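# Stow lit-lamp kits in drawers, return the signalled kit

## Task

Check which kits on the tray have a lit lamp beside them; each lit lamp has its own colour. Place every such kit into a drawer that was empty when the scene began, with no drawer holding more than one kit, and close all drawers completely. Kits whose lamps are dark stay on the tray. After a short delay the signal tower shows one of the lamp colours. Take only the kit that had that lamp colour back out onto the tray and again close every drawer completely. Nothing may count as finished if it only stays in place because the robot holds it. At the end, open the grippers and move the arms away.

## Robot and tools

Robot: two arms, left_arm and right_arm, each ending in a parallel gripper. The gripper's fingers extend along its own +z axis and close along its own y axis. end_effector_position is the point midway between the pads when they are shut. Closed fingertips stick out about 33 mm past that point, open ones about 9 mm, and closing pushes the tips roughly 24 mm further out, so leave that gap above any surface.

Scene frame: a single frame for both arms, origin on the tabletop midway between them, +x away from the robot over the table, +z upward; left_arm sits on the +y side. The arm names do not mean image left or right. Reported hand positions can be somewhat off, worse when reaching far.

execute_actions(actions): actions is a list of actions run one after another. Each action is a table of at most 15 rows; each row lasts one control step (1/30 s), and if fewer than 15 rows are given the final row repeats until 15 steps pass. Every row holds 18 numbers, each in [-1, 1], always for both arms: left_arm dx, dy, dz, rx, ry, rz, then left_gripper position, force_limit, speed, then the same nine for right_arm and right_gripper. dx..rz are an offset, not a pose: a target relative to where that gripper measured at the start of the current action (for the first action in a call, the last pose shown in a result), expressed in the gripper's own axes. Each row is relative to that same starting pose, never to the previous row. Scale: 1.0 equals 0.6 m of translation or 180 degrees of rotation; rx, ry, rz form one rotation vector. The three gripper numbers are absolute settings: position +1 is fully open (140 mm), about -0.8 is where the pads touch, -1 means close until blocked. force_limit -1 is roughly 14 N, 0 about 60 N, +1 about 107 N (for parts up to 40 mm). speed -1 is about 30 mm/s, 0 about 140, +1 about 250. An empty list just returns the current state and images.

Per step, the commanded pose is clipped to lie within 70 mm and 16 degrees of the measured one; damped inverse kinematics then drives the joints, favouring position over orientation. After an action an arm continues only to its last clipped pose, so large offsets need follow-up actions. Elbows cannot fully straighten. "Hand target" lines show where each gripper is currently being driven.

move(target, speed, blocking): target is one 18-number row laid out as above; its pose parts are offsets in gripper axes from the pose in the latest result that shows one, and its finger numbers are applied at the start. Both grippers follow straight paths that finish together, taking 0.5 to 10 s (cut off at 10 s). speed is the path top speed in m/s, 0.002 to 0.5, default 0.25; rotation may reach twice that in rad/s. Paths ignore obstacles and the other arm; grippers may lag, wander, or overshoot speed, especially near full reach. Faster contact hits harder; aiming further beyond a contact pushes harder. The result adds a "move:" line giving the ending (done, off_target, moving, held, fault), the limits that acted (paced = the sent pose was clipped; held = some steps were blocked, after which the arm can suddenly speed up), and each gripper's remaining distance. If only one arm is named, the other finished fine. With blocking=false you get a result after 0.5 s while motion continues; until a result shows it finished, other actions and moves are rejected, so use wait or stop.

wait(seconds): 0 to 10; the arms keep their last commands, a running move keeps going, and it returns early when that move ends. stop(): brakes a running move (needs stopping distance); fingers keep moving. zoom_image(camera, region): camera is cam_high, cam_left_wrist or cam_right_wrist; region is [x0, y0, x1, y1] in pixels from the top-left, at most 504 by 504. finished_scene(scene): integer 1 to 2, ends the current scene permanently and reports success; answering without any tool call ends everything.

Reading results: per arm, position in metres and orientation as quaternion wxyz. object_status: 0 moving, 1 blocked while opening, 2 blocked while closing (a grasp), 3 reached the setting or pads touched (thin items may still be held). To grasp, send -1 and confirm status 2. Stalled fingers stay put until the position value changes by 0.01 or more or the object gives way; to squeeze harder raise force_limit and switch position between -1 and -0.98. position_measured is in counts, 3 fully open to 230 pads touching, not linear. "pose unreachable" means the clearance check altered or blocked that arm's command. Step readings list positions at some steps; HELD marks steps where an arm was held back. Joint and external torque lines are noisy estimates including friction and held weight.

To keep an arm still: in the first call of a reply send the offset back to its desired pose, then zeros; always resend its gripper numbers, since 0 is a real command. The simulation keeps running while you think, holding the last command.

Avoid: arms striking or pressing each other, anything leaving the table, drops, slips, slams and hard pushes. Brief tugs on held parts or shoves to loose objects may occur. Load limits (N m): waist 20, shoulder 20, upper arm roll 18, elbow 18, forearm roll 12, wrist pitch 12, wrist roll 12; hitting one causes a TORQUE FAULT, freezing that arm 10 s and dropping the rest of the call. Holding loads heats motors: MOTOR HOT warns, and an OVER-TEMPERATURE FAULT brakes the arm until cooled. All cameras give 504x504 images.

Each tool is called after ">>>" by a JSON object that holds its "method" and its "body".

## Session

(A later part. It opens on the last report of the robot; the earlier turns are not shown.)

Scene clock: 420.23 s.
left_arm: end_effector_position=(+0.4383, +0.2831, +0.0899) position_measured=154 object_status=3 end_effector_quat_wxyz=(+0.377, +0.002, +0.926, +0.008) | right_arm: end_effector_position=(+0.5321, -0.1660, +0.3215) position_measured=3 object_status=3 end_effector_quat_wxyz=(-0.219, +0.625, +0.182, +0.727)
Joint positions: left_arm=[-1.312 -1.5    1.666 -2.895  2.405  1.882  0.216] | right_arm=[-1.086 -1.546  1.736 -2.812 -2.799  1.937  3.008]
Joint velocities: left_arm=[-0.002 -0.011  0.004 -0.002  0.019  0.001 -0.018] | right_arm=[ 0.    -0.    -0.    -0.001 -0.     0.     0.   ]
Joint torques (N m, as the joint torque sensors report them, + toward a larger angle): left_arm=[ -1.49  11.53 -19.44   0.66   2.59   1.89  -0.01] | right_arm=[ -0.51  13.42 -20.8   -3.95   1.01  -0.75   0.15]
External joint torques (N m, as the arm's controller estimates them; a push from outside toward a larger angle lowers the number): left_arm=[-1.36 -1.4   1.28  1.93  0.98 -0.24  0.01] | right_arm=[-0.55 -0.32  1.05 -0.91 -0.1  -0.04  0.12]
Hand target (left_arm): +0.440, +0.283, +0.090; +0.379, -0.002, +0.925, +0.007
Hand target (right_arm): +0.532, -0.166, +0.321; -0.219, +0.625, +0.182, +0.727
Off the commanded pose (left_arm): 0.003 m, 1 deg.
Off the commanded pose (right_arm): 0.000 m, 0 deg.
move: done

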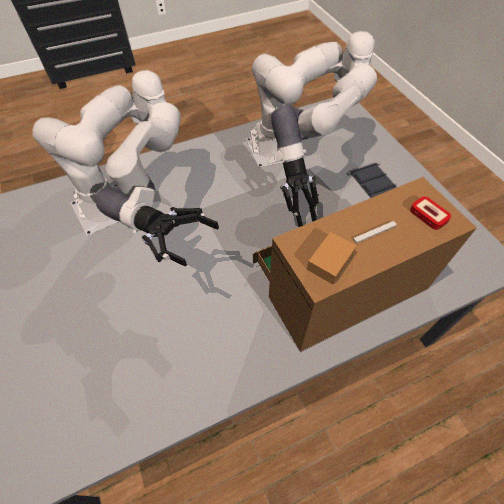

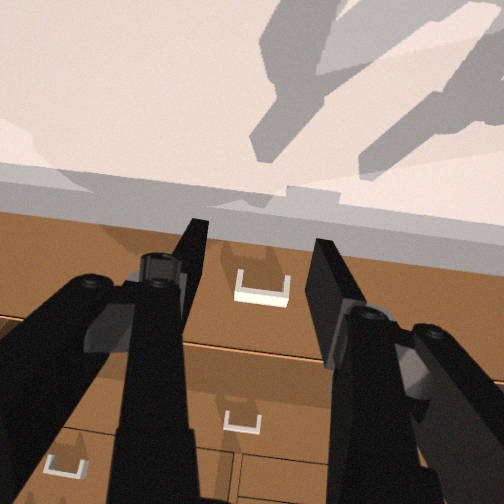

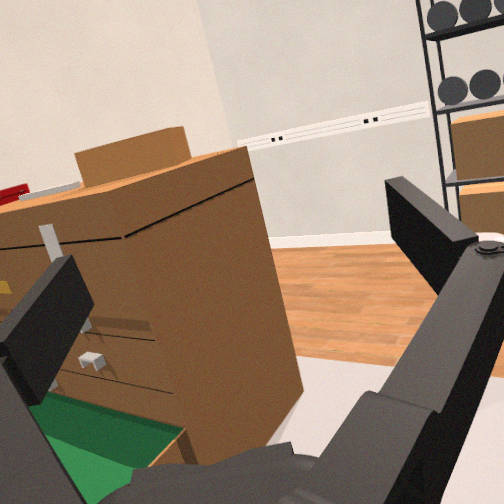

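>>> {"method": "move", "body": {"target": [-0.2,0.012,0.204,0,0,0,-0.2,0,0,0,0,0,0,0,0,1,0,0], "speed": 0.07}}

>>> {"method": "move", "body": {"target": [0.055,0,-0.055,0,0,0,-0.2,0,0,0,0,0,0,0,0,1,0,0], "speed": 0.1}}

>>> {"method": "move", "body": {"target": [-0.165,0.21,-0.165,0,0,0,-0.2,0,0,0,0,0,0,0,0,1,0,0], "speed": 0.15}}

Scene clock: 425.50 s.
left_arm: end_effector_position=(+0.6089, +0.2885, +0.0871) position_measured=154 object_status=3 end_effector_quat_wxyz=(+0.379, -0.004, +0.925, +0.008) | right_arm: end_effector_position=(+0.5321, -0.1660, +0.3215) position_measured=3 object_status=3 end_effector_quat_wxyz=(-0.219, +0.625, +0.182, +0.727)
Joint positions: left_arm=[-1.68  -1.546  1.669 -2.37   2.358  1.98   0.329] | right_arm=[-1.086 -1.546  1.736 -2.812 -2.799  1.937  3.008]
Joint velocities: left_arm=[-0.    -0.     0.001  0.004 -0.006  0.006  0.019] | right_arm=[ 0.  0.  0. -0.  0. -0.  0.]
Joint torques (N m, as the joint torque sensors report them, + toward a larger angle): left_arm=[ -2.01  19.39 -30.44   1.65   0.55   3.21   0.33] | right_arm=[ -0.65  13.39 -20.94  -3.93   1.02  -0.73   0.11]
External joint torques (N m, as the arm's controller estimates them; a push from outside toward a larger angle lowers the number): left_arm=[-2.03 -2.73 -0.75  2.29 -0.85  0.92  0.34] | right_arm=[-0.7  -0.37  0.92 -0.89 -0.09 -0.02  0.09]
Hand target (left_arm): +0.609, +0.286, +0.086; +0.378, +0.002, +0.926, +0.007
Hand target (right_arm): +0.532, -0.166, +0.321; -0.219, +0.625, +0.182, +0.727
Off the commanded pose (left_arm): 0.002 m, 1 deg.
Off the commanded pose (right_arm): 0.000 m, 0 deg.
move: done

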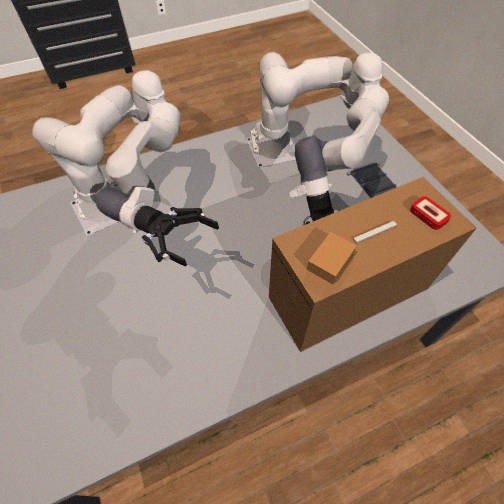

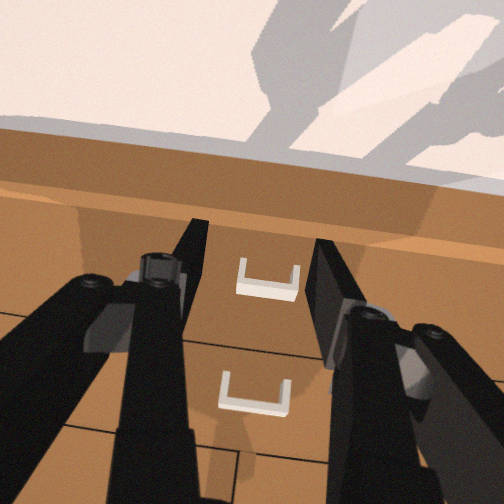

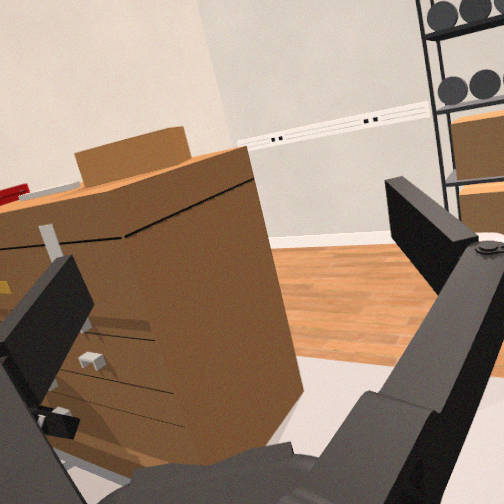

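Scene clock: 426.37 s.
left_arm: end_effector_position=(+0.5627, +0.2871, +0.0877) position_measured=154 object_status=3 end_effector_quat_wxyz=(+0.378, +0.000, +0.926, +0.007) | right_arm: end_effector_position=(+0.5321, -0.1660, +0.3215) position_measured=3 object_status=3 end_effector_quat_wxyz=(-0.219, +0.625, +0.182, +0.727)
Joint positions: left_arm=[-1.583 -1.531  1.669 -2.516  2.369  1.954  0.296] | right_arm=[-1.086 -1.546  1.736 -2.812 -2.799  1.937  3.008]
Joint velocities: left_arm=[ 0.002 -0.001  0.001 -0.005  0.002 -0.01  -0.018] | right_arm=[-0.    -0.001 -0.    -0.001 -0.002 -0.     0.   ]
Joint torques (N m, as the joint torque sensors report them, + toward a larger angle): left_arm=[  2.52  17.21 -28.76  -2.77   2.37   1.83  -0.16] | right_arm=[ -0.3   13.54 -20.65  -4.22   0.99  -0.78   0.15]
External joint torques (N m, as the arm's controller estimates them; a push from outside toward a larger angle lowers the number): left_arm=[ 2.65 -1.89 -1.1  -1.98  0.92 -0.43 -0.14] | right_arm=[-0.29 -0.2   1.21 -1.16 -0.12 -0.07  0.13]
Hand target (left_arm): +0.562, +0.289, +0.088; +0.379, -0.004, +0.925, +0.008
Hand target (right_arm): +0.532, -0.166, +0.321; -0.219, +0.625, +0.182, +0.727
Off the commanded pose (left_arm): 0.001 m, 1 deg.
Off the commanded pose (right_arm): 0.000 m, 0 deg.
move: done

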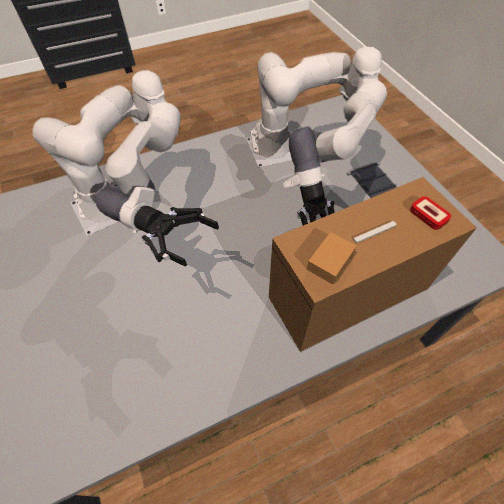

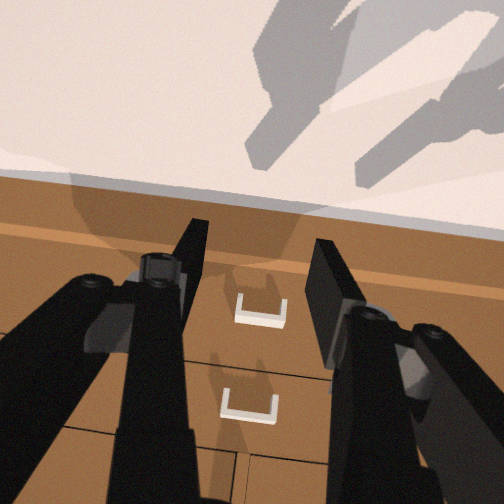

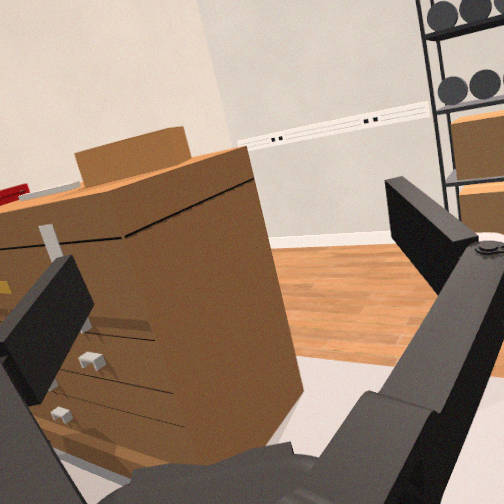

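Scene clock: 428.40 s.
left_arm: end_effector_position=(+0.5650, +0.4123, +0.2255) position_measured=154 object_status=3 end_effector_quat_wxyz=(+0.373, -0.003, +0.928, +0.007) | right_arm: end_effector_position=(+0.5321, -0.1660, +0.3215) position_measured=3 object_status=3 end_effector_quat_wxyz=(-0.219, +0.625, +0.182, +0.727)
Joint positions: left_arm=[-1.283 -1.473  1.359 -2.489  1.934  2.031  0.655] | right_arm=[-1.086 -1.546  1.736 -2.812 -2.799  1.937  3.008]
Joint velocities: left_arm=[-0.001 -0.002 -0.     0.002 -0.001  0.001  0.031] | right_arm=[ 0.     0.001 -0.    -0.001  0.    -0.     0.001]
Joint torques (N m, as the joint torque sensors report them, + toward a larger angle): left_arm=[  1.36  16.94 -29.96   5.5    0.11   3.17   0.38] | right_arm=[ -0.54  13.3  -20.7   -4.     1.02  -0.76   0.13]
External joint torques (N m, as the arm's controller estimates them; a push from outside toward a larger angle lowers the number): left_arm=[ 1.35 -1.68 -2.59  0.3  -1.12  0.4   0.4 ] | right_arm=[-0.61 -0.49  1.13 -1.   -0.09 -0.05  0.1 ]
Hand target (left_arm): +0.565, +0.413, +0.227; +0.374, +0.001, +0.928, +0.008
Hand target (right_arm): +0.532, -0.166, +0.321; -0.219, +0.625, +0.182, +0.727
Off the commanded pose (left_arm): 0.004 m, 1 deg.
Off the commanded pose (right_arm): 0.000 m, 0 deg.
move: off_target (left_arm)

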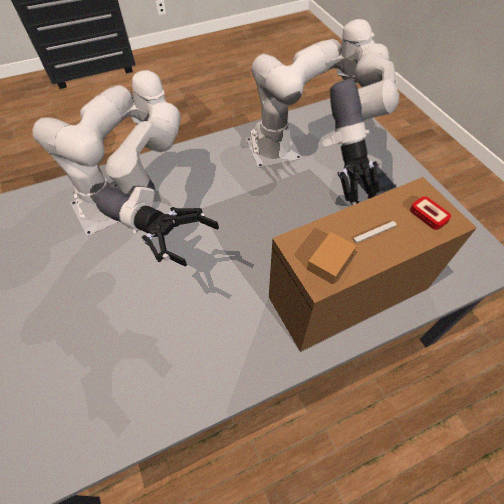

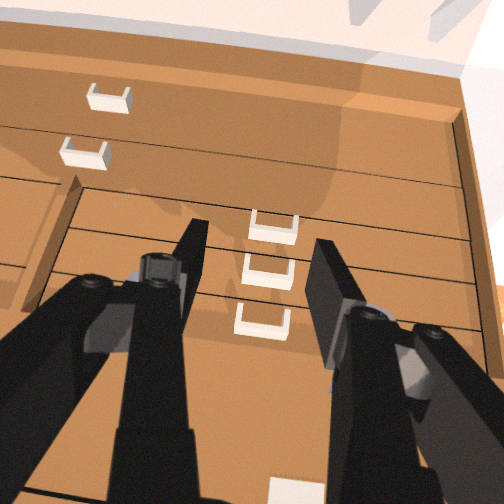

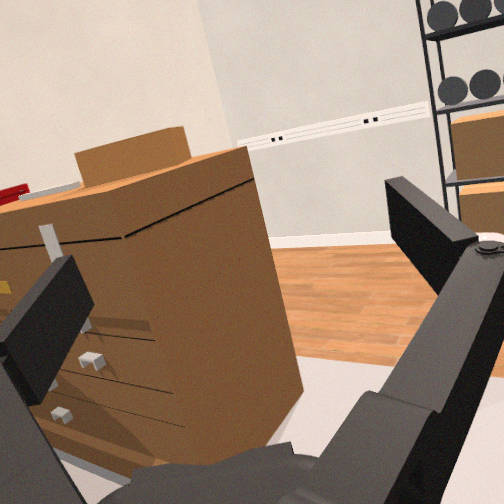

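>>> {"method": "move", "body": {"target": [-0.047,0.008,0.035,0,0,0,-0.2,0,0,0,0,0,0,0,0,1,0,0], "speed": 0.05}}

Scene clock: 430.90 s.
left_arm: end_effector_position=(+0.5985, +0.4165, +0.2300) position_measured=154 object_status=3 end_effector_quat_wxyz=(+0.373, -0.007, +0.928, +0.005) | right_arm: end_effector_position=(+0.5321, -0.1660, +0.3215) position_measured=3 object_status=3 end_effector_quat_wxyz=(-0.219, +0.625, +0.182, +0.727)
Joint positions: left_arm=[-1.371 -1.47   1.372 -2.38   1.933  2.031  0.674] | right_arm=[-1.086 -1.546  1.736 -2.812 -2.799  1.937  3.008]
Joint velocities: left_arm=[-0.001 -0.    -0.001  0.002  0.     0.     0.006] | right_arm=[ 0.    -0.    -0.001 -0.001 -0.001  0.     0.   ]
Joint torques (N m, as the joint torque sensors report them, + toward a larger angle): left_arm=[ -0.99  19.67 -29.33   6.06   1.8    3.19   0.38] | right_arm=[ -0.3   13.5  -20.91  -3.74   1.    -0.75   0.15]
External joint torques (N m, as the arm's controller estimates them; a push from outside toward a larger angle lowers the number): left_arm=[-1.16 -1.29 -0.22  1.24  0.55  0.36  0.4 ] | right_arm=[-0.36 -0.26  0.96 -0.74 -0.12 -0.03  0.13]
Hand target (left_arm): +0.600, +0.417, +0.230; +0.374, -0.004, +0.928, +0.007
Hand target (right_arm): +0.532, -0.166, +0.321; -0.219, +0.625, +0.182, +0.727
Off the commanded pose (left_arm): 0.002 m, 0 deg.
Off the commanded pose (right_arm): 0.000 m, 0 deg.
move: done

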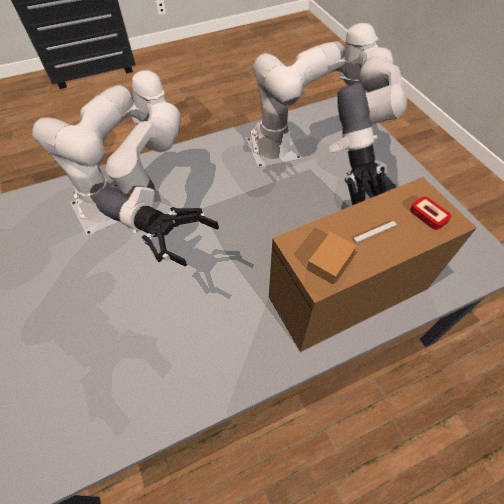

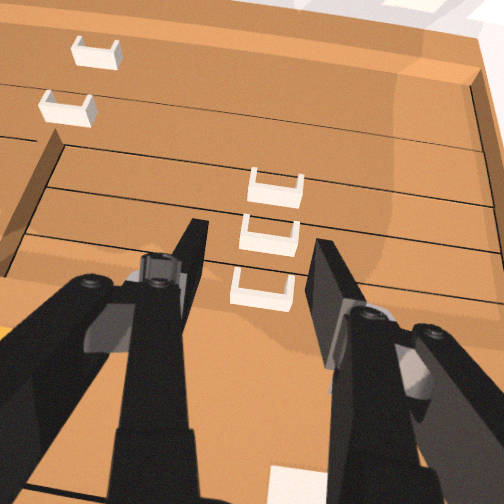

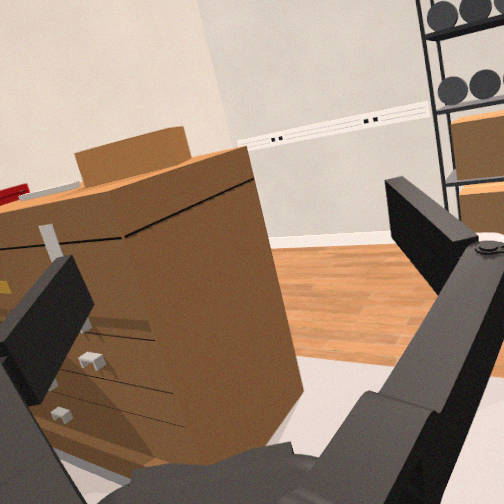

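>>> {"method": "move", "body": {"target": [-0.007,0,0.003,0,0,0,-0.2,0,0,0,0,0,0,0,0,1,0,0], "speed": 0.03}}

>>> {"method": "move", "body": {"target": [0,0,0,0,0,0,-1,0.6,0,0,0,0,0,0,0,1,0,0]}}

Scene clock: 432.83 s.
left_arm: end_effector_position=(+0.6001, +0.4165, +0.2300) position_measured=154 object_status=3 end_effector_quat_wxyz=(+0.371, -0.007, +0.928, +0.007) | right_arm: end_effector_position=(+0.5321, -0.1660, +0.3215) position_measured=3 object_status=3 end_effector_quat_wxyz=(-0.219, +0.625, +0.182, +0.727)
Joint positions: left_arm=[-1.378 -1.47   1.372 -2.374  1.932  2.026  0.676] | right_arm=[-1.086 -1.546  1.736 -2.812 -2.799  1.937  3.008]
Joint velocities: left_arm=[-0.001 -0.001 -0.003  0.002 -0.    -0.006  0.   ] | right_arm=[-0.    -0.001 -0.001 -0.     0.     0.001 -0.   ]
Joint torques (N m, as the joint torque sensors report them, + toward a larger angle): left_arm=[ -2.72  19.07 -30.63   7.95   1.12   3.34   0.18] | right_arm=[ -0.42  13.52 -20.83  -3.87   1.01  -0.75   0.11]
External joint torques (N m, as the arm's controller estimates them; a push from outside toward a larger angle lowers the number): left_arm=[-2.9  -2.02 -1.49  3.12 -0.13  0.53  0.2 ] | right_arm=[-0.44 -0.22  1.04 -0.81 -0.11 -0.04  0.08]
Hand target (left_arm): +0.603, +0.417, +0.232; +0.373, -0.007, +0.928, +0.005
Hand target (right_arm): +0.532, -0.166, +0.321; -0.219, +0.625, +0.182, +0.727
Off the commanded pose (left_arm): 0.003 m, 0 deg.
Off the commanded pose (right_arm): 0.000 m, 0 deg.
move: done

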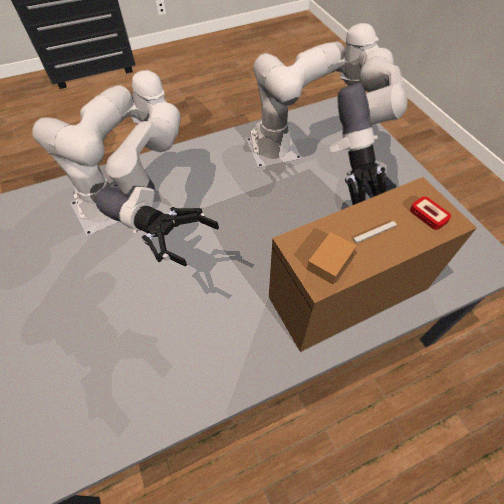

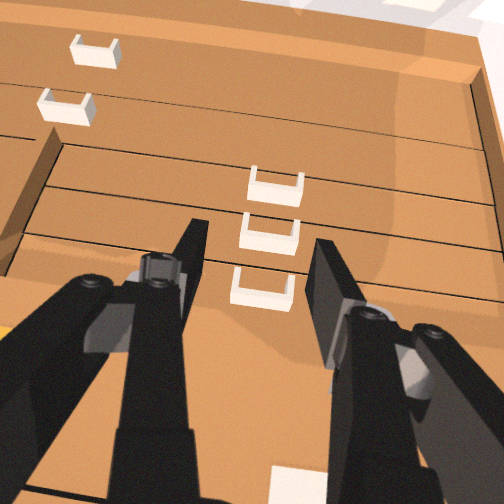

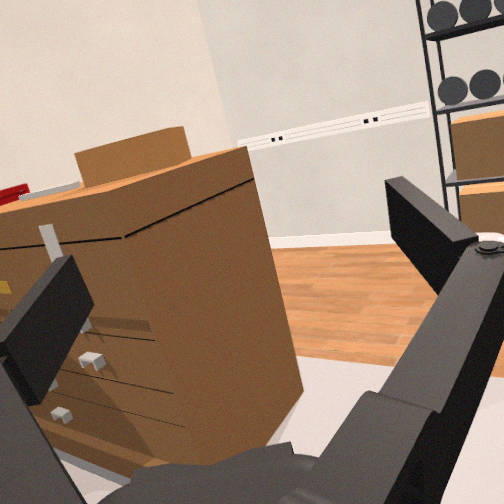

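Scene clock: 433.33 s.
left_arm: end_effector_position=(+0.5992, +0.4202, +0.2289) position_measured=195 object_status=2 end_effector_quat_wxyz=(+0.369, -0.010, +0.929, +0.009) | right_arm: end_effector_position=(+0.5321, -0.1660, +0.3215) position_measured=3 object_status=3 end_effector_quat_wxyz=(-0.219, +0.625, +0.182, +0.727)
Joint positions: left_arm=[-1.375 -1.471  1.371 -2.374  1.932  2.018  0.675] | right_arm=[-1.086 -1.546  1.736 -2.812 -2.799  1.937  3.008]
Joint velocities: left_arm=[ 0.    -0.    -0.    -0.001 -0.    -0.002 -0.001] | right_arm=[0.    0.001 0.001 0.    0.001 0.    0.   ]
Joint torques (N m, as the joint torque sensors report them, + toward a larger angle): left_arm=[ -1.53  17.46 -30.25   4.38   1.42   3.49   0.1 ] | right_arm=[ -0.53  13.49 -20.77  -3.89   1.01  -0.75   0.11]
External joint torques (N m, as the arm's controller estimates them; a push from outside toward a larger angle lowers the number): left_arm=[-1.46 -3.67 -1.17 -0.28  0.16  0.67  0.11] | right_arm=[-0.52 -0.32  1.04 -0.83 -0.11 -0.05  0.08]
Hand target (left_arm): +0.600, +0.417, +0.230; +0.371, -0.007, +0.928, +0.007
Hand target (right_arm): +0.532, -0.166, +0.321; -0.219, +0.625, +0.182, +0.727
Off the commanded pose (left_arm): 0.004 m, 1 deg.
Off the commanded pose (right_arm): 0.000 m, 0 deg.
move: off_target (left_arm)

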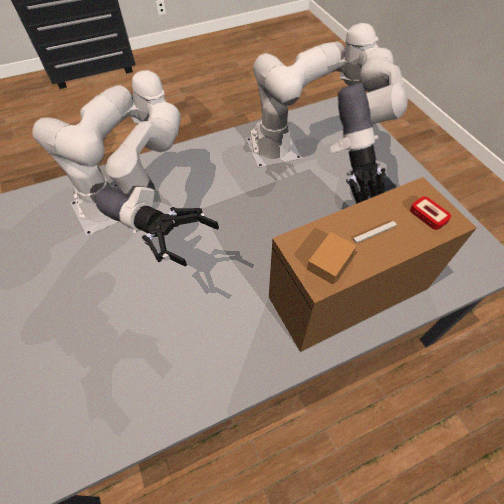

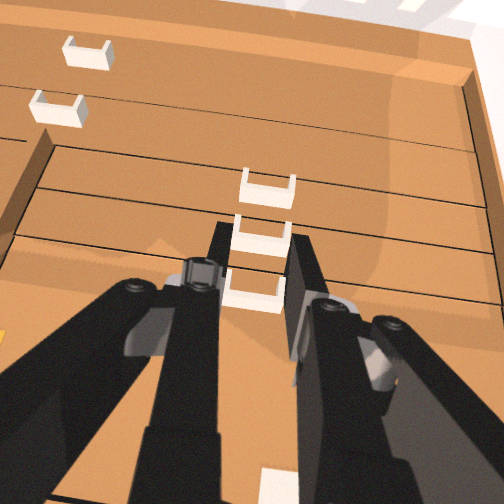

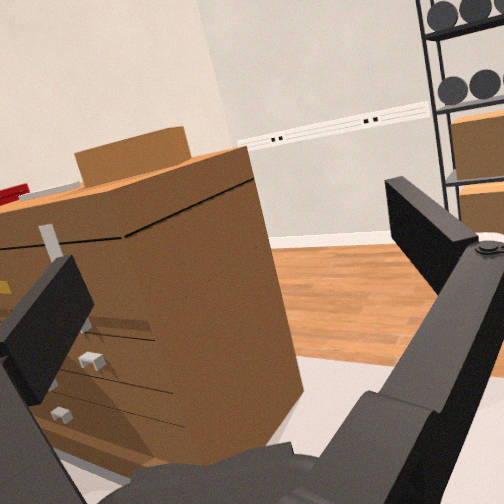

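>>> {"method": "move", "body": {"target": [0.17,-0.004,-0.16,0,0,0,-1,0.6,0,0,0,0,0,0,0,1,0,0], "speed": 0.08}}

>>> {"method": "move", "body": {"target": [0,0,0,0,0,0,-0.2,0,0,0,0,0,0,0,0,1,0,0]}}

>>> {"method": "move", "body": {"target": [-0.045,0,-0.09,0,0,0,-0.2,0,0,0,0,0,0,0,0,1,0,0], "speed": 0.12}}

>>> {"method": "move", "body": {"target": [-0.1,0.07,0.02,0,0.25,0,-0.2,0,0,0,0,0,0,0,0,1,0,0]}}

Scene clock: 437.33 s.
left_arm: end_effector_position=(+0.4584, +0.4153, +0.2255) position_measured=195 object_status=2 end_effector_quat_wxyz=(+0.366, -0.009, +0.931, +0.009) | right_arm: end_effector_position=(+0.5321, -0.1660, +0.3215) position_measured=3 object_status=3 end_effector_quat_wxyz=(-0.219, +0.625, +0.182, +0.727)
Joint positions: left_arm=[-0.959 -1.529  1.257 -2.795  1.83   2.012  0.675] | right_arm=[-1.086 -1.546  1.736 -2.812 -2.799  1.937  3.008]
Joint velocities: left_arm=[ 0.004  0.001 -0.001 -0.002 -0.009  0.002  0.011] | right_arm=[ 0.001 -0.    -0.002 -0.001 -0.001  0.    -0.001]
Joint torques (N m, as the joint torque sensors report them, + toward a larger angle): left_arm=[  4.95  11.53 -25.62   7.69   0.82   2.77   0.34] | right_arm=[ -0.55  13.48 -20.95  -3.97   1.03  -0.72   0.16]
External joint torques (N m, as the arm's controller estimates them; a push from outside toward a larger angle lowers the number): left_arm=[ 5.1  -2.09 -4.    0.81 -0.44 -0.06  0.35] | right_arm=[-0.53 -0.29  0.95 -0.88 -0.1  -0.02  0.13]
Hand target (left_arm): +0.459, +0.419, +0.228; +0.367, -0.009, +0.930, +0.011
Hand target (right_arm): +0.532, -0.166, +0.321; -0.219, +0.625, +0.182, +0.727
Off the commanded pose (left_arm): 0.003 m, 0 deg.
Off the commanded pose (right_arm): 0.000 m, 0 deg.
move: done

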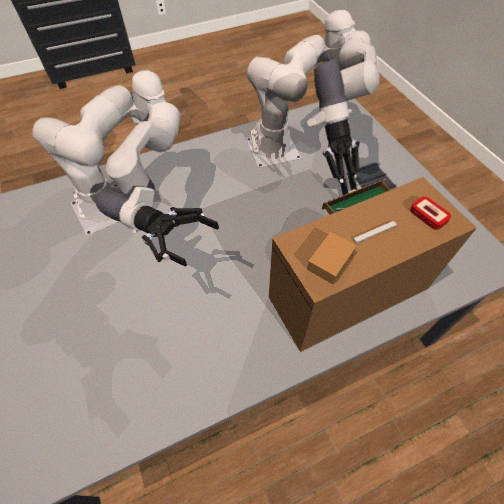

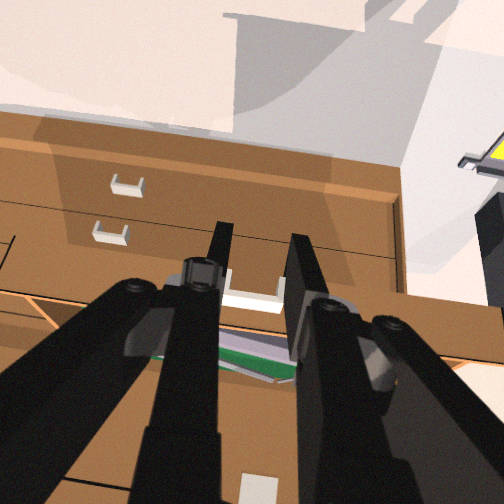

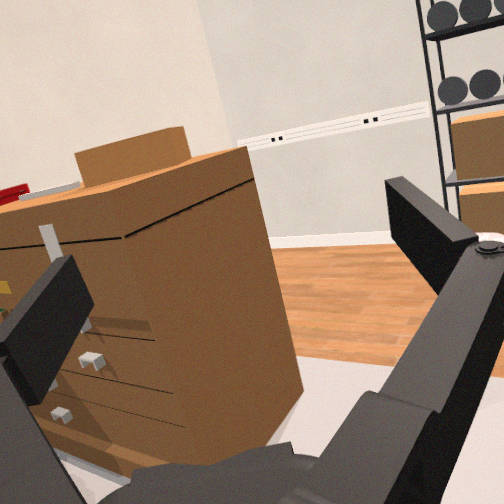

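Scene clock: 437.83 s.
left_arm: end_effector_position=(+0.4584, +0.4152, +0.2253) position_measured=154 object_status=3 end_effector_quat_wxyz=(+0.366, -0.009, +0.931, +0.009) | right_arm: end_effector_position=(+0.5321, -0.1660, +0.3215) position_measured=3 object_status=3 end_effector_quat_wxyz=(-0.219, +0.625, +0.182, +0.727)
Joint positions: left_arm=[-0.959 -1.529  1.257 -2.795  1.83   2.012  0.675] | right_arm=[-1.086 -1.546  1.736 -2.812 -2.799  1.937  3.008]
Joint velocities: left_arm=[ 0.001  0.001 -0.001 -0.     0.001  0.     0.001] | right_arm=[ 0.001  0.001 -0.001  0.    -0.     0.001 -0.003]
Joint torques (N m, as the joint torque sensors report them, + toward a larger angle): left_arm=[  0.16  11.43 -22.99   7.37   1.08   2.91   0.04] | right_arm=[ -0.71  13.35 -20.81  -4.13   1.03  -0.75   0.14]
External joint torques (N m, as the arm's controller estimates them; a push from outside toward a larger angle lowers the number): left_arm=[ 0.13 -2.13 -1.32  0.41 -0.19  0.09  0.06] | right_arm=[-0.77 -0.44  1.04 -1.11 -0.09 -0.04  0.11]
Hand target (left_arm): +0.458, +0.415, +0.226; +0.366, -0.009, +0.931, +0.009
Hand target (right_arm): +0.532, -0.166, +0.321; -0.219, +0.625, +0.182, +0.727
Off the commanded pose (left_arm): 0.000 m, 0 deg.
Off the commanded pose (right_arm): 0.000 m, 0 deg.
move: done

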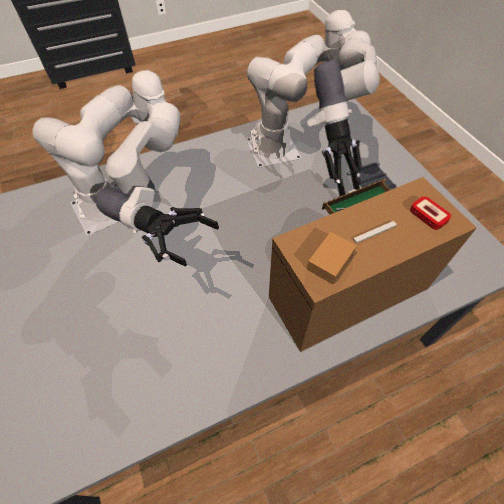

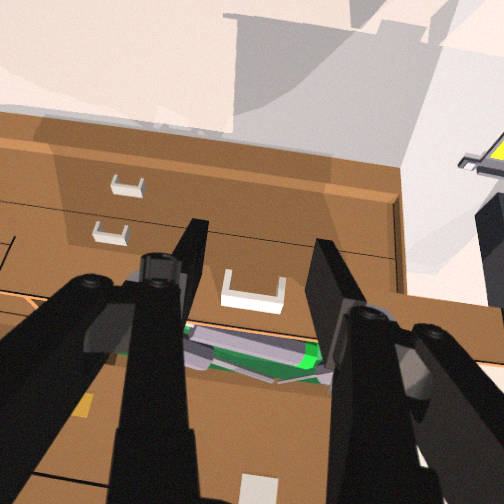

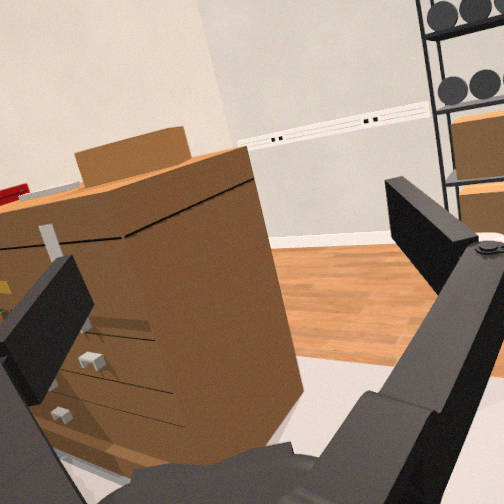

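Scene clock: 438.83 s.
left_arm: end_effector_position=(+0.4419, +0.4120, +0.2848) position_measured=154 object_status=3 end_effector_quat_wxyz=(+0.368, -0.011, +0.930, +0.005) | right_arm: end_effector_position=(+0.5321, -0.1660, +0.3215) position_measured=3 object_status=3 end_effector_quat_wxyz=(-0.219, +0.625, +0.182, +0.727)
Joint positions: left_arm=[-0.943 -1.534  1.057 -2.781  1.624  1.958  0.713] | right_arm=[-1.086 -1.546  1.736 -2.812 -2.799  1.937  3.008]
Joint velocities: left_arm=[ 0.    -0.001 -0.001  0.    -0.011 -0.008  0.017] | right_arm=[-0.     0.001 -0.    -0.     0.001  0.    -0.002]
Joint torques (N m, as the joint torque sensors report them, + toward a larger angle): left_arm=[  1.75  12.38 -22.21  11.61   0.06   2.43   0.28] | right_arm=[ -0.47  13.36 -20.64  -3.93   0.99  -0.77   0.12]
External joint torques (N m, as the arm's controller estimates them; a push from outside toward a larger angle lowers the number): left_arm=[ 1.82 -1.33 -1.96  1.12 -1.28 -0.45  0.3 ] | right_arm=[-0.38 -0.41  1.24 -0.81 -0.13 -0.07  0.1 ]
Hand target (left_arm): +0.441, +0.415, +0.284; +0.366, -0.010, +0.931, +0.007
Hand target (right_arm): +0.532, -0.166, +0.321; -0.219, +0.625, +0.182, +0.727
Off the commanded pose (left_arm): 0.003 m, 1 deg.
Off the commanded pose (right_arm): 0.000 m, 0 deg.
move: done

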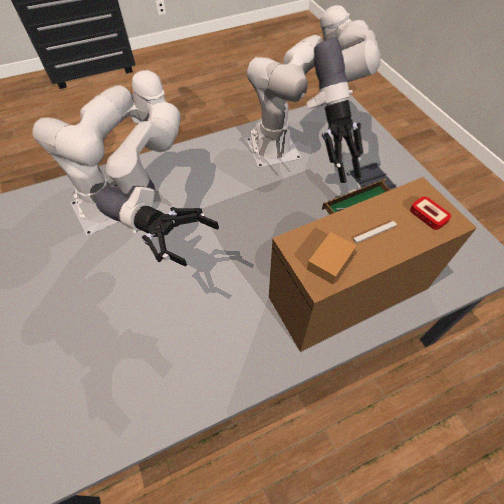

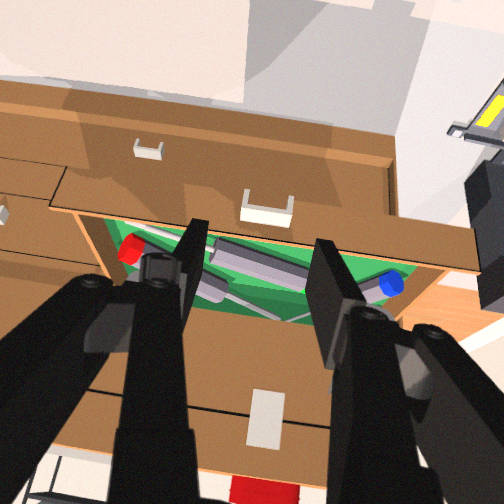

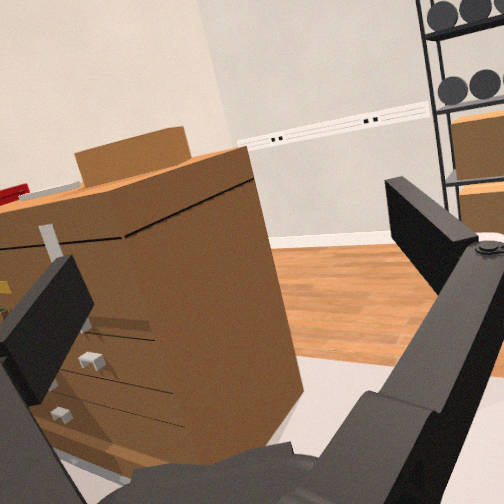

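Scene clock: 441.17 s.
left_arm: end_effector_position=(+0.4935, +0.4491, +0.3190) position_measured=154 object_status=3 end_effector_quat_wxyz=(-0.011, -0.013, +1.000, +0.003) | right_arm: end_effector_position=(+0.5321, -0.1660, +0.3215) position_measured=3 object_status=3 end_effector_quat_wxyz=(-0.219, +0.625, +0.182, +0.727)
Joint positions: left_arm=[-1.619 -1.027  1.238 -1.734  0.963  1.355  1.045] | right_arm=[-1.086 -1.546  1.736 -2.812 -2.799  1.937  3.008]
Joint velocities: left_arm=[-0.004 -0.001  0.     0.002  0.    -0.015  0.024] | right_arm=[ 0.001  0.    -0.     0.    -0.001  0.    -0.001]
Joint torques (N m, as the joint torque sensors report them, + toward a larger angle): left_arm=[ -0.51  23.38 -26.63  13.1   -0.02   1.97   0.44] | right_arm=[ -0.38  13.46 -20.65  -3.96   0.98  -0.74   0.13]
External joint torques (N m, as the arm's controller estimates them; a push from outside toward a larger angle lowers the number): left_arm=[-0.26 -3.19 -0.62  1.42 -0.77 -0.42  0.44] | right_arm=[-0.39 -0.31  1.21 -0.91 -0.13 -0.04  0.11]
Hand target (left_arm): +0.492, +0.449, +0.318; -0.014, -0.007, +1.000, +0.002
Hand target (right_arm): +0.532, -0.166, +0.321; -0.219, +0.625, +0.182, +0.727
Off the commanded pose (left_arm): 0.006 m, 1 deg.
Off the commanded pose (right_arm): 0.000 m, 0 deg.
move: off_target (left_arm)

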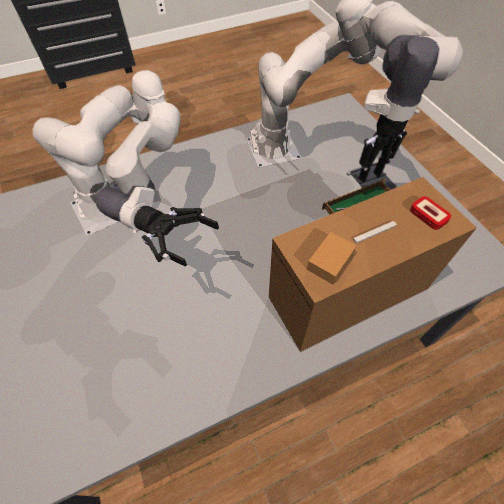

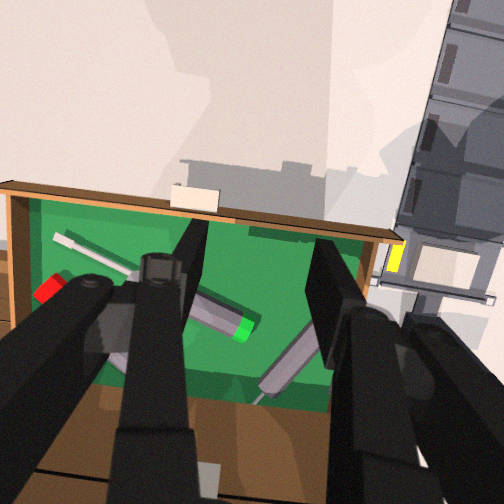

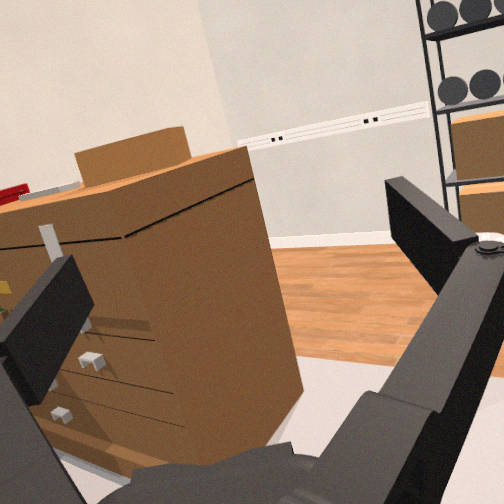

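>>> {"method": "move", "body": {"target": [0.1,-0.058,0.05,0,-0.25,0,-0.2,0,0,0,0,0,0,0,0,1,0,0]}}

>>> {"method": "move", "body": {"target": [0.067,0,0.074,0,0,0,-0.2,0,0,0,0,0,0,0,0,1,0,0], "speed": 0.1}}

>>> {"method": "move", "body": {"target": [-0.2,0.008,0.193,0,0,0,-0.2,0,0,0,0,0,0,0,0,1,0,0], "speed": 0.07}}

Scene clock: 445.73 s.
left_arm: end_effector_position=(+0.4341, +0.4200, +0.2886) position_measured=154 object_status=3 end_effector_quat_wxyz=(+0.368, -0.011, +0.930, +0.011) | right_arm: end_effector_position=(+0.5321, -0.1660, +0.3215) position_measured=3 object_status=3 end_effector_quat_wxyz=(-0.219, +0.625, +0.182, +0.727)
Joint positions: left_arm=[-0.933 -1.588  1.038 -2.796  1.621  1.906  0.739] | right_arm=[-1.086 -1.546  1.736 -2.812 -2.799  1.937  3.008]
Joint velocities: left_arm=[-0.001 -0.005  0.001 -0.001  0.011  0.002 -0.029] | right_arm=[-0.    -0.001 -0.001 -0.     0.001  0.001 -0.   ]
Joint torques (N m, as the joint torque sensors report them, + toward a larger angle): left_arm=[  1.3   11.18 -19.31   8.67   2.19   3.3   -0.03] | right_arm=[ -0.34  13.49 -20.75  -3.97   1.03  -0.72   0.12]
External joint torques (N m, as the arm's controller estimates them; a push from outside toward a larger angle lowers the number): left_arm=[ 1.38 -2.93  0.63 -1.47  0.78  0.4  -0.02] | right_arm=[-0.25 -0.27  1.12 -0.84 -0.09 -0.03  0.09]
Hand target (left_arm): +0.434, +0.420, +0.289; +0.371, -0.016, +0.929, +0.008
Hand target (right_arm): +0.532, -0.166, +0.321; -0.219, +0.625, +0.182, +0.727
Off the commanded pose (left_arm): 0.007 m, 1 deg.
Off the commanded pose (right_arm): 0.000 m, 0 deg.
move: off_target (left_arm)

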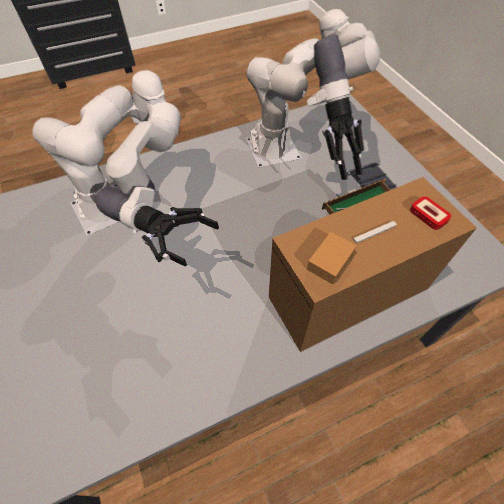

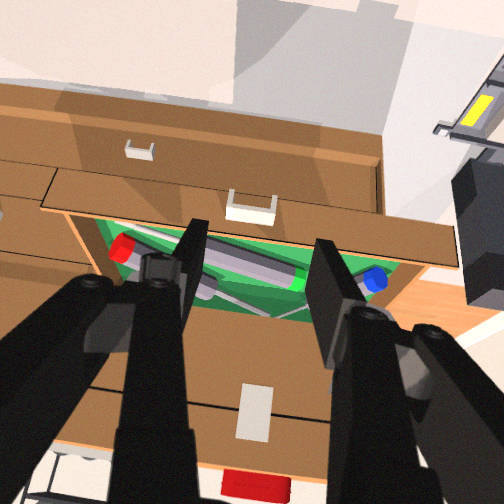

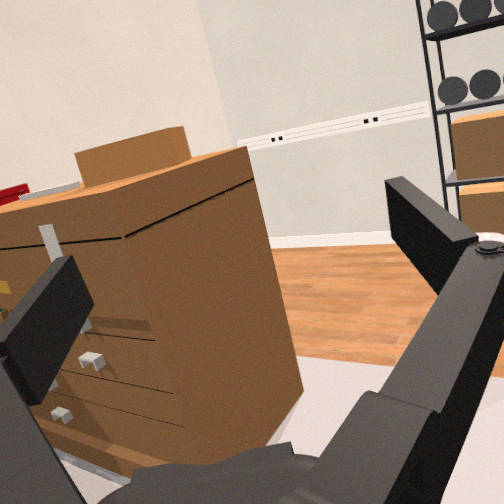

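Scene clock: 446.77 s.
left_arm: end_effector_position=(+0.4345, +0.4217, +0.2263) position_measured=154 object_status=3 end_effector_quat_wxyz=(+0.365, -0.009, +0.931, +0.013) | right_arm: end_effector_position=(+0.5321, -0.1660, +0.3215) position_measured=3 object_status=3 end_effector_quat_wxyz=(-0.219, +0.625, +0.182, +0.727)
Joint positions: left_arm=[-0.882 -1.608  1.237 -2.863  1.812  1.96   0.723] | right_arm=[-1.086 -1.546  1.736 -2.812 -2.799  1.937  3.008]
Joint velocities: left_arm=[-0.001 -0.007  0.004  0.001  0.018  0.002 -0.007] | right_arm=[-0.     0.001  0.001  0.    -0.001  0.    -0.   ]
Joint torques (N m, as the joint torque sensors report them, + toward a larger angle): left_arm=[  2.06  10.4  -20.74   4.91   2.25   3.36   0.04] | right_arm=[ -0.52  13.38 -20.77  -4.03   1.02  -0.76   0.14]
External joint torques (N m, as the arm's controller estimates them; a push from outside toward a larger angle lowers the number): left_arm=[ 2.02 -2.84 -0.44 -1.67  0.91  0.5   0.06] | right_arm=[-0.49 -0.37  1.08 -0.96 -0.1  -0.06  0.11]
Hand target (left_arm): +0.435, +0.421, +0.227; +0.367, -0.011, +0.930, +0.012
Hand target (right_arm): +0.532, -0.166, +0.321; -0.219, +0.625, +0.182, +0.727
Off the commanded pose (left_arm): 0.003 m, 1 deg.
Off the commanded pose (right_arm): 0.000 m, 0 deg.
move: done

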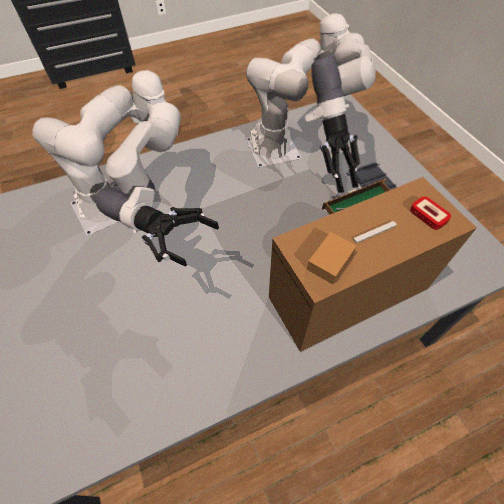

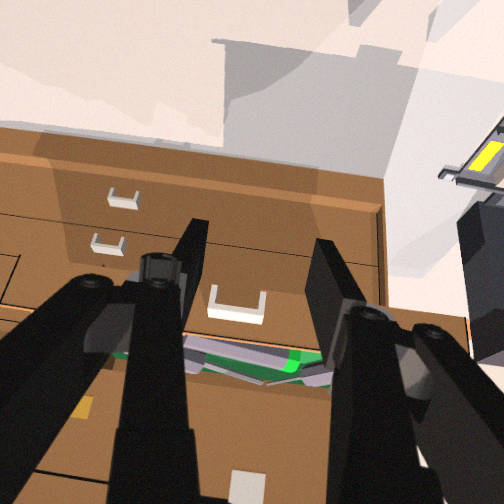

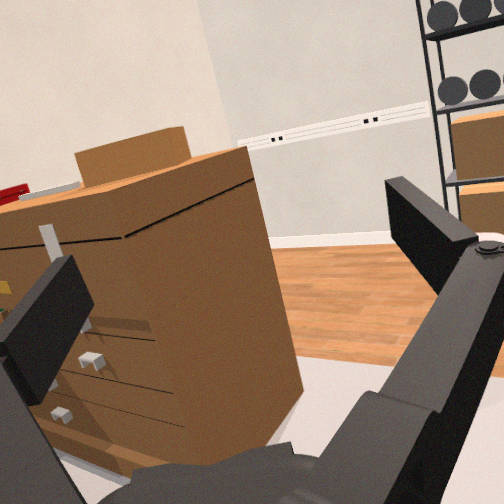

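Scene clock: 449.47 s.
left_arm: end_effector_position=(+0.5995, +0.4253, +0.2245) position_measured=154 object_status=3 end_effector_quat_wxyz=(+0.365, -0.014, +0.931, +0.010) | right_arm: end_effector_position=(+0.5321, -0.1660, +0.3215) position_measured=3 object_status=3 end_effector_quat_wxyz=(-0.219, +0.625, +0.182, +0.727)
Joint positions: left_arm=[-1.383 -1.529  1.366 -2.372  1.953  1.969  0.695] | right_arm=[-1.086 -1.546  1.736 -2.812 -2.799  1.937  3.008]
Joint velocities: left_arm=[ 0.    -0.001  0.001  0.002  0.     0.001  0.004] | right_arm=[-0.001  0.001 -0.    -0.     0.     0.    -0.   ]
Joint torques (N m, as the joint torque sensors report them, + toward a larger angle): left_arm=[ -2.64  19.4  -29.19   6.18   2.76   3.55   0.4 ] | right_arm=[ -0.34  13.45 -20.94  -3.93   1.01  -0.74   0.14]
External joint torques (N m, as the arm's controller estimates them; a push from outside toward a larger angle lowers the number): left_arm=[-2.74 -2.21  0.03  2.63  1.43  0.71  0.41] | right_arm=[-0.32 -0.32  0.92 -0.86 -0.11 -0.04  0.11]
Hand target (left_arm): +0.602, +0.425, +0.225; +0.367, -0.009, +0.930, +0.012
Hand target (right_arm): +0.532, -0.166, +0.321; -0.219, +0.625, +0.182, +0.727
Off the commanded pose (left_arm): 0.006 m, 1 deg.
Off the commanded pose (right_arm): 0.000 m, 0 deg.
move: off_target (left_arm)

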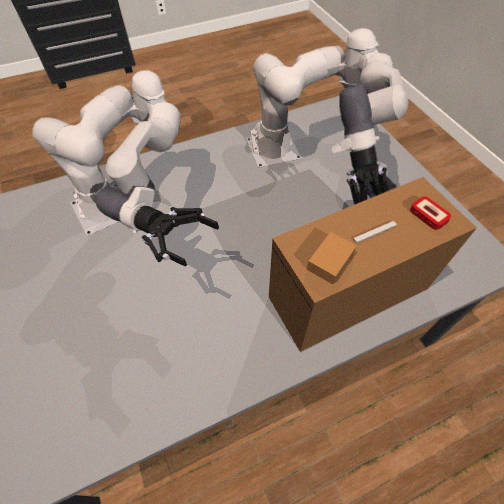

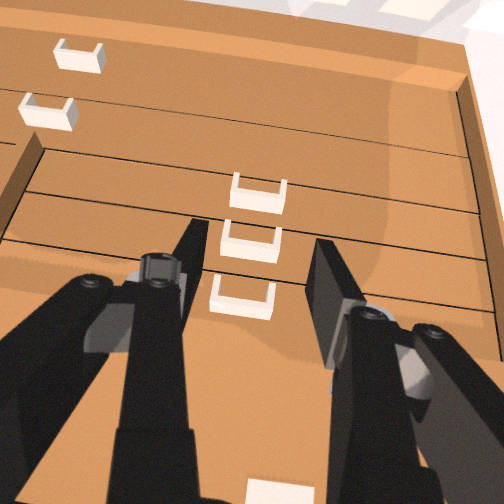

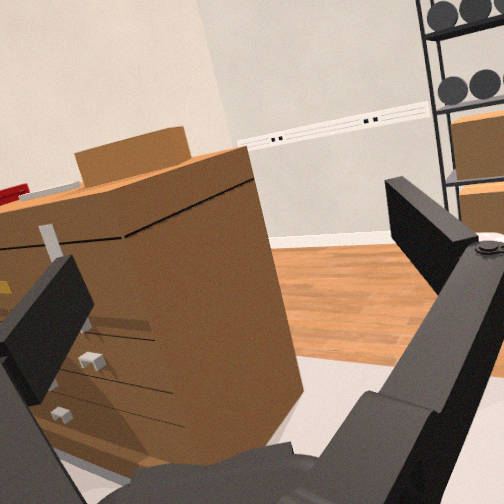

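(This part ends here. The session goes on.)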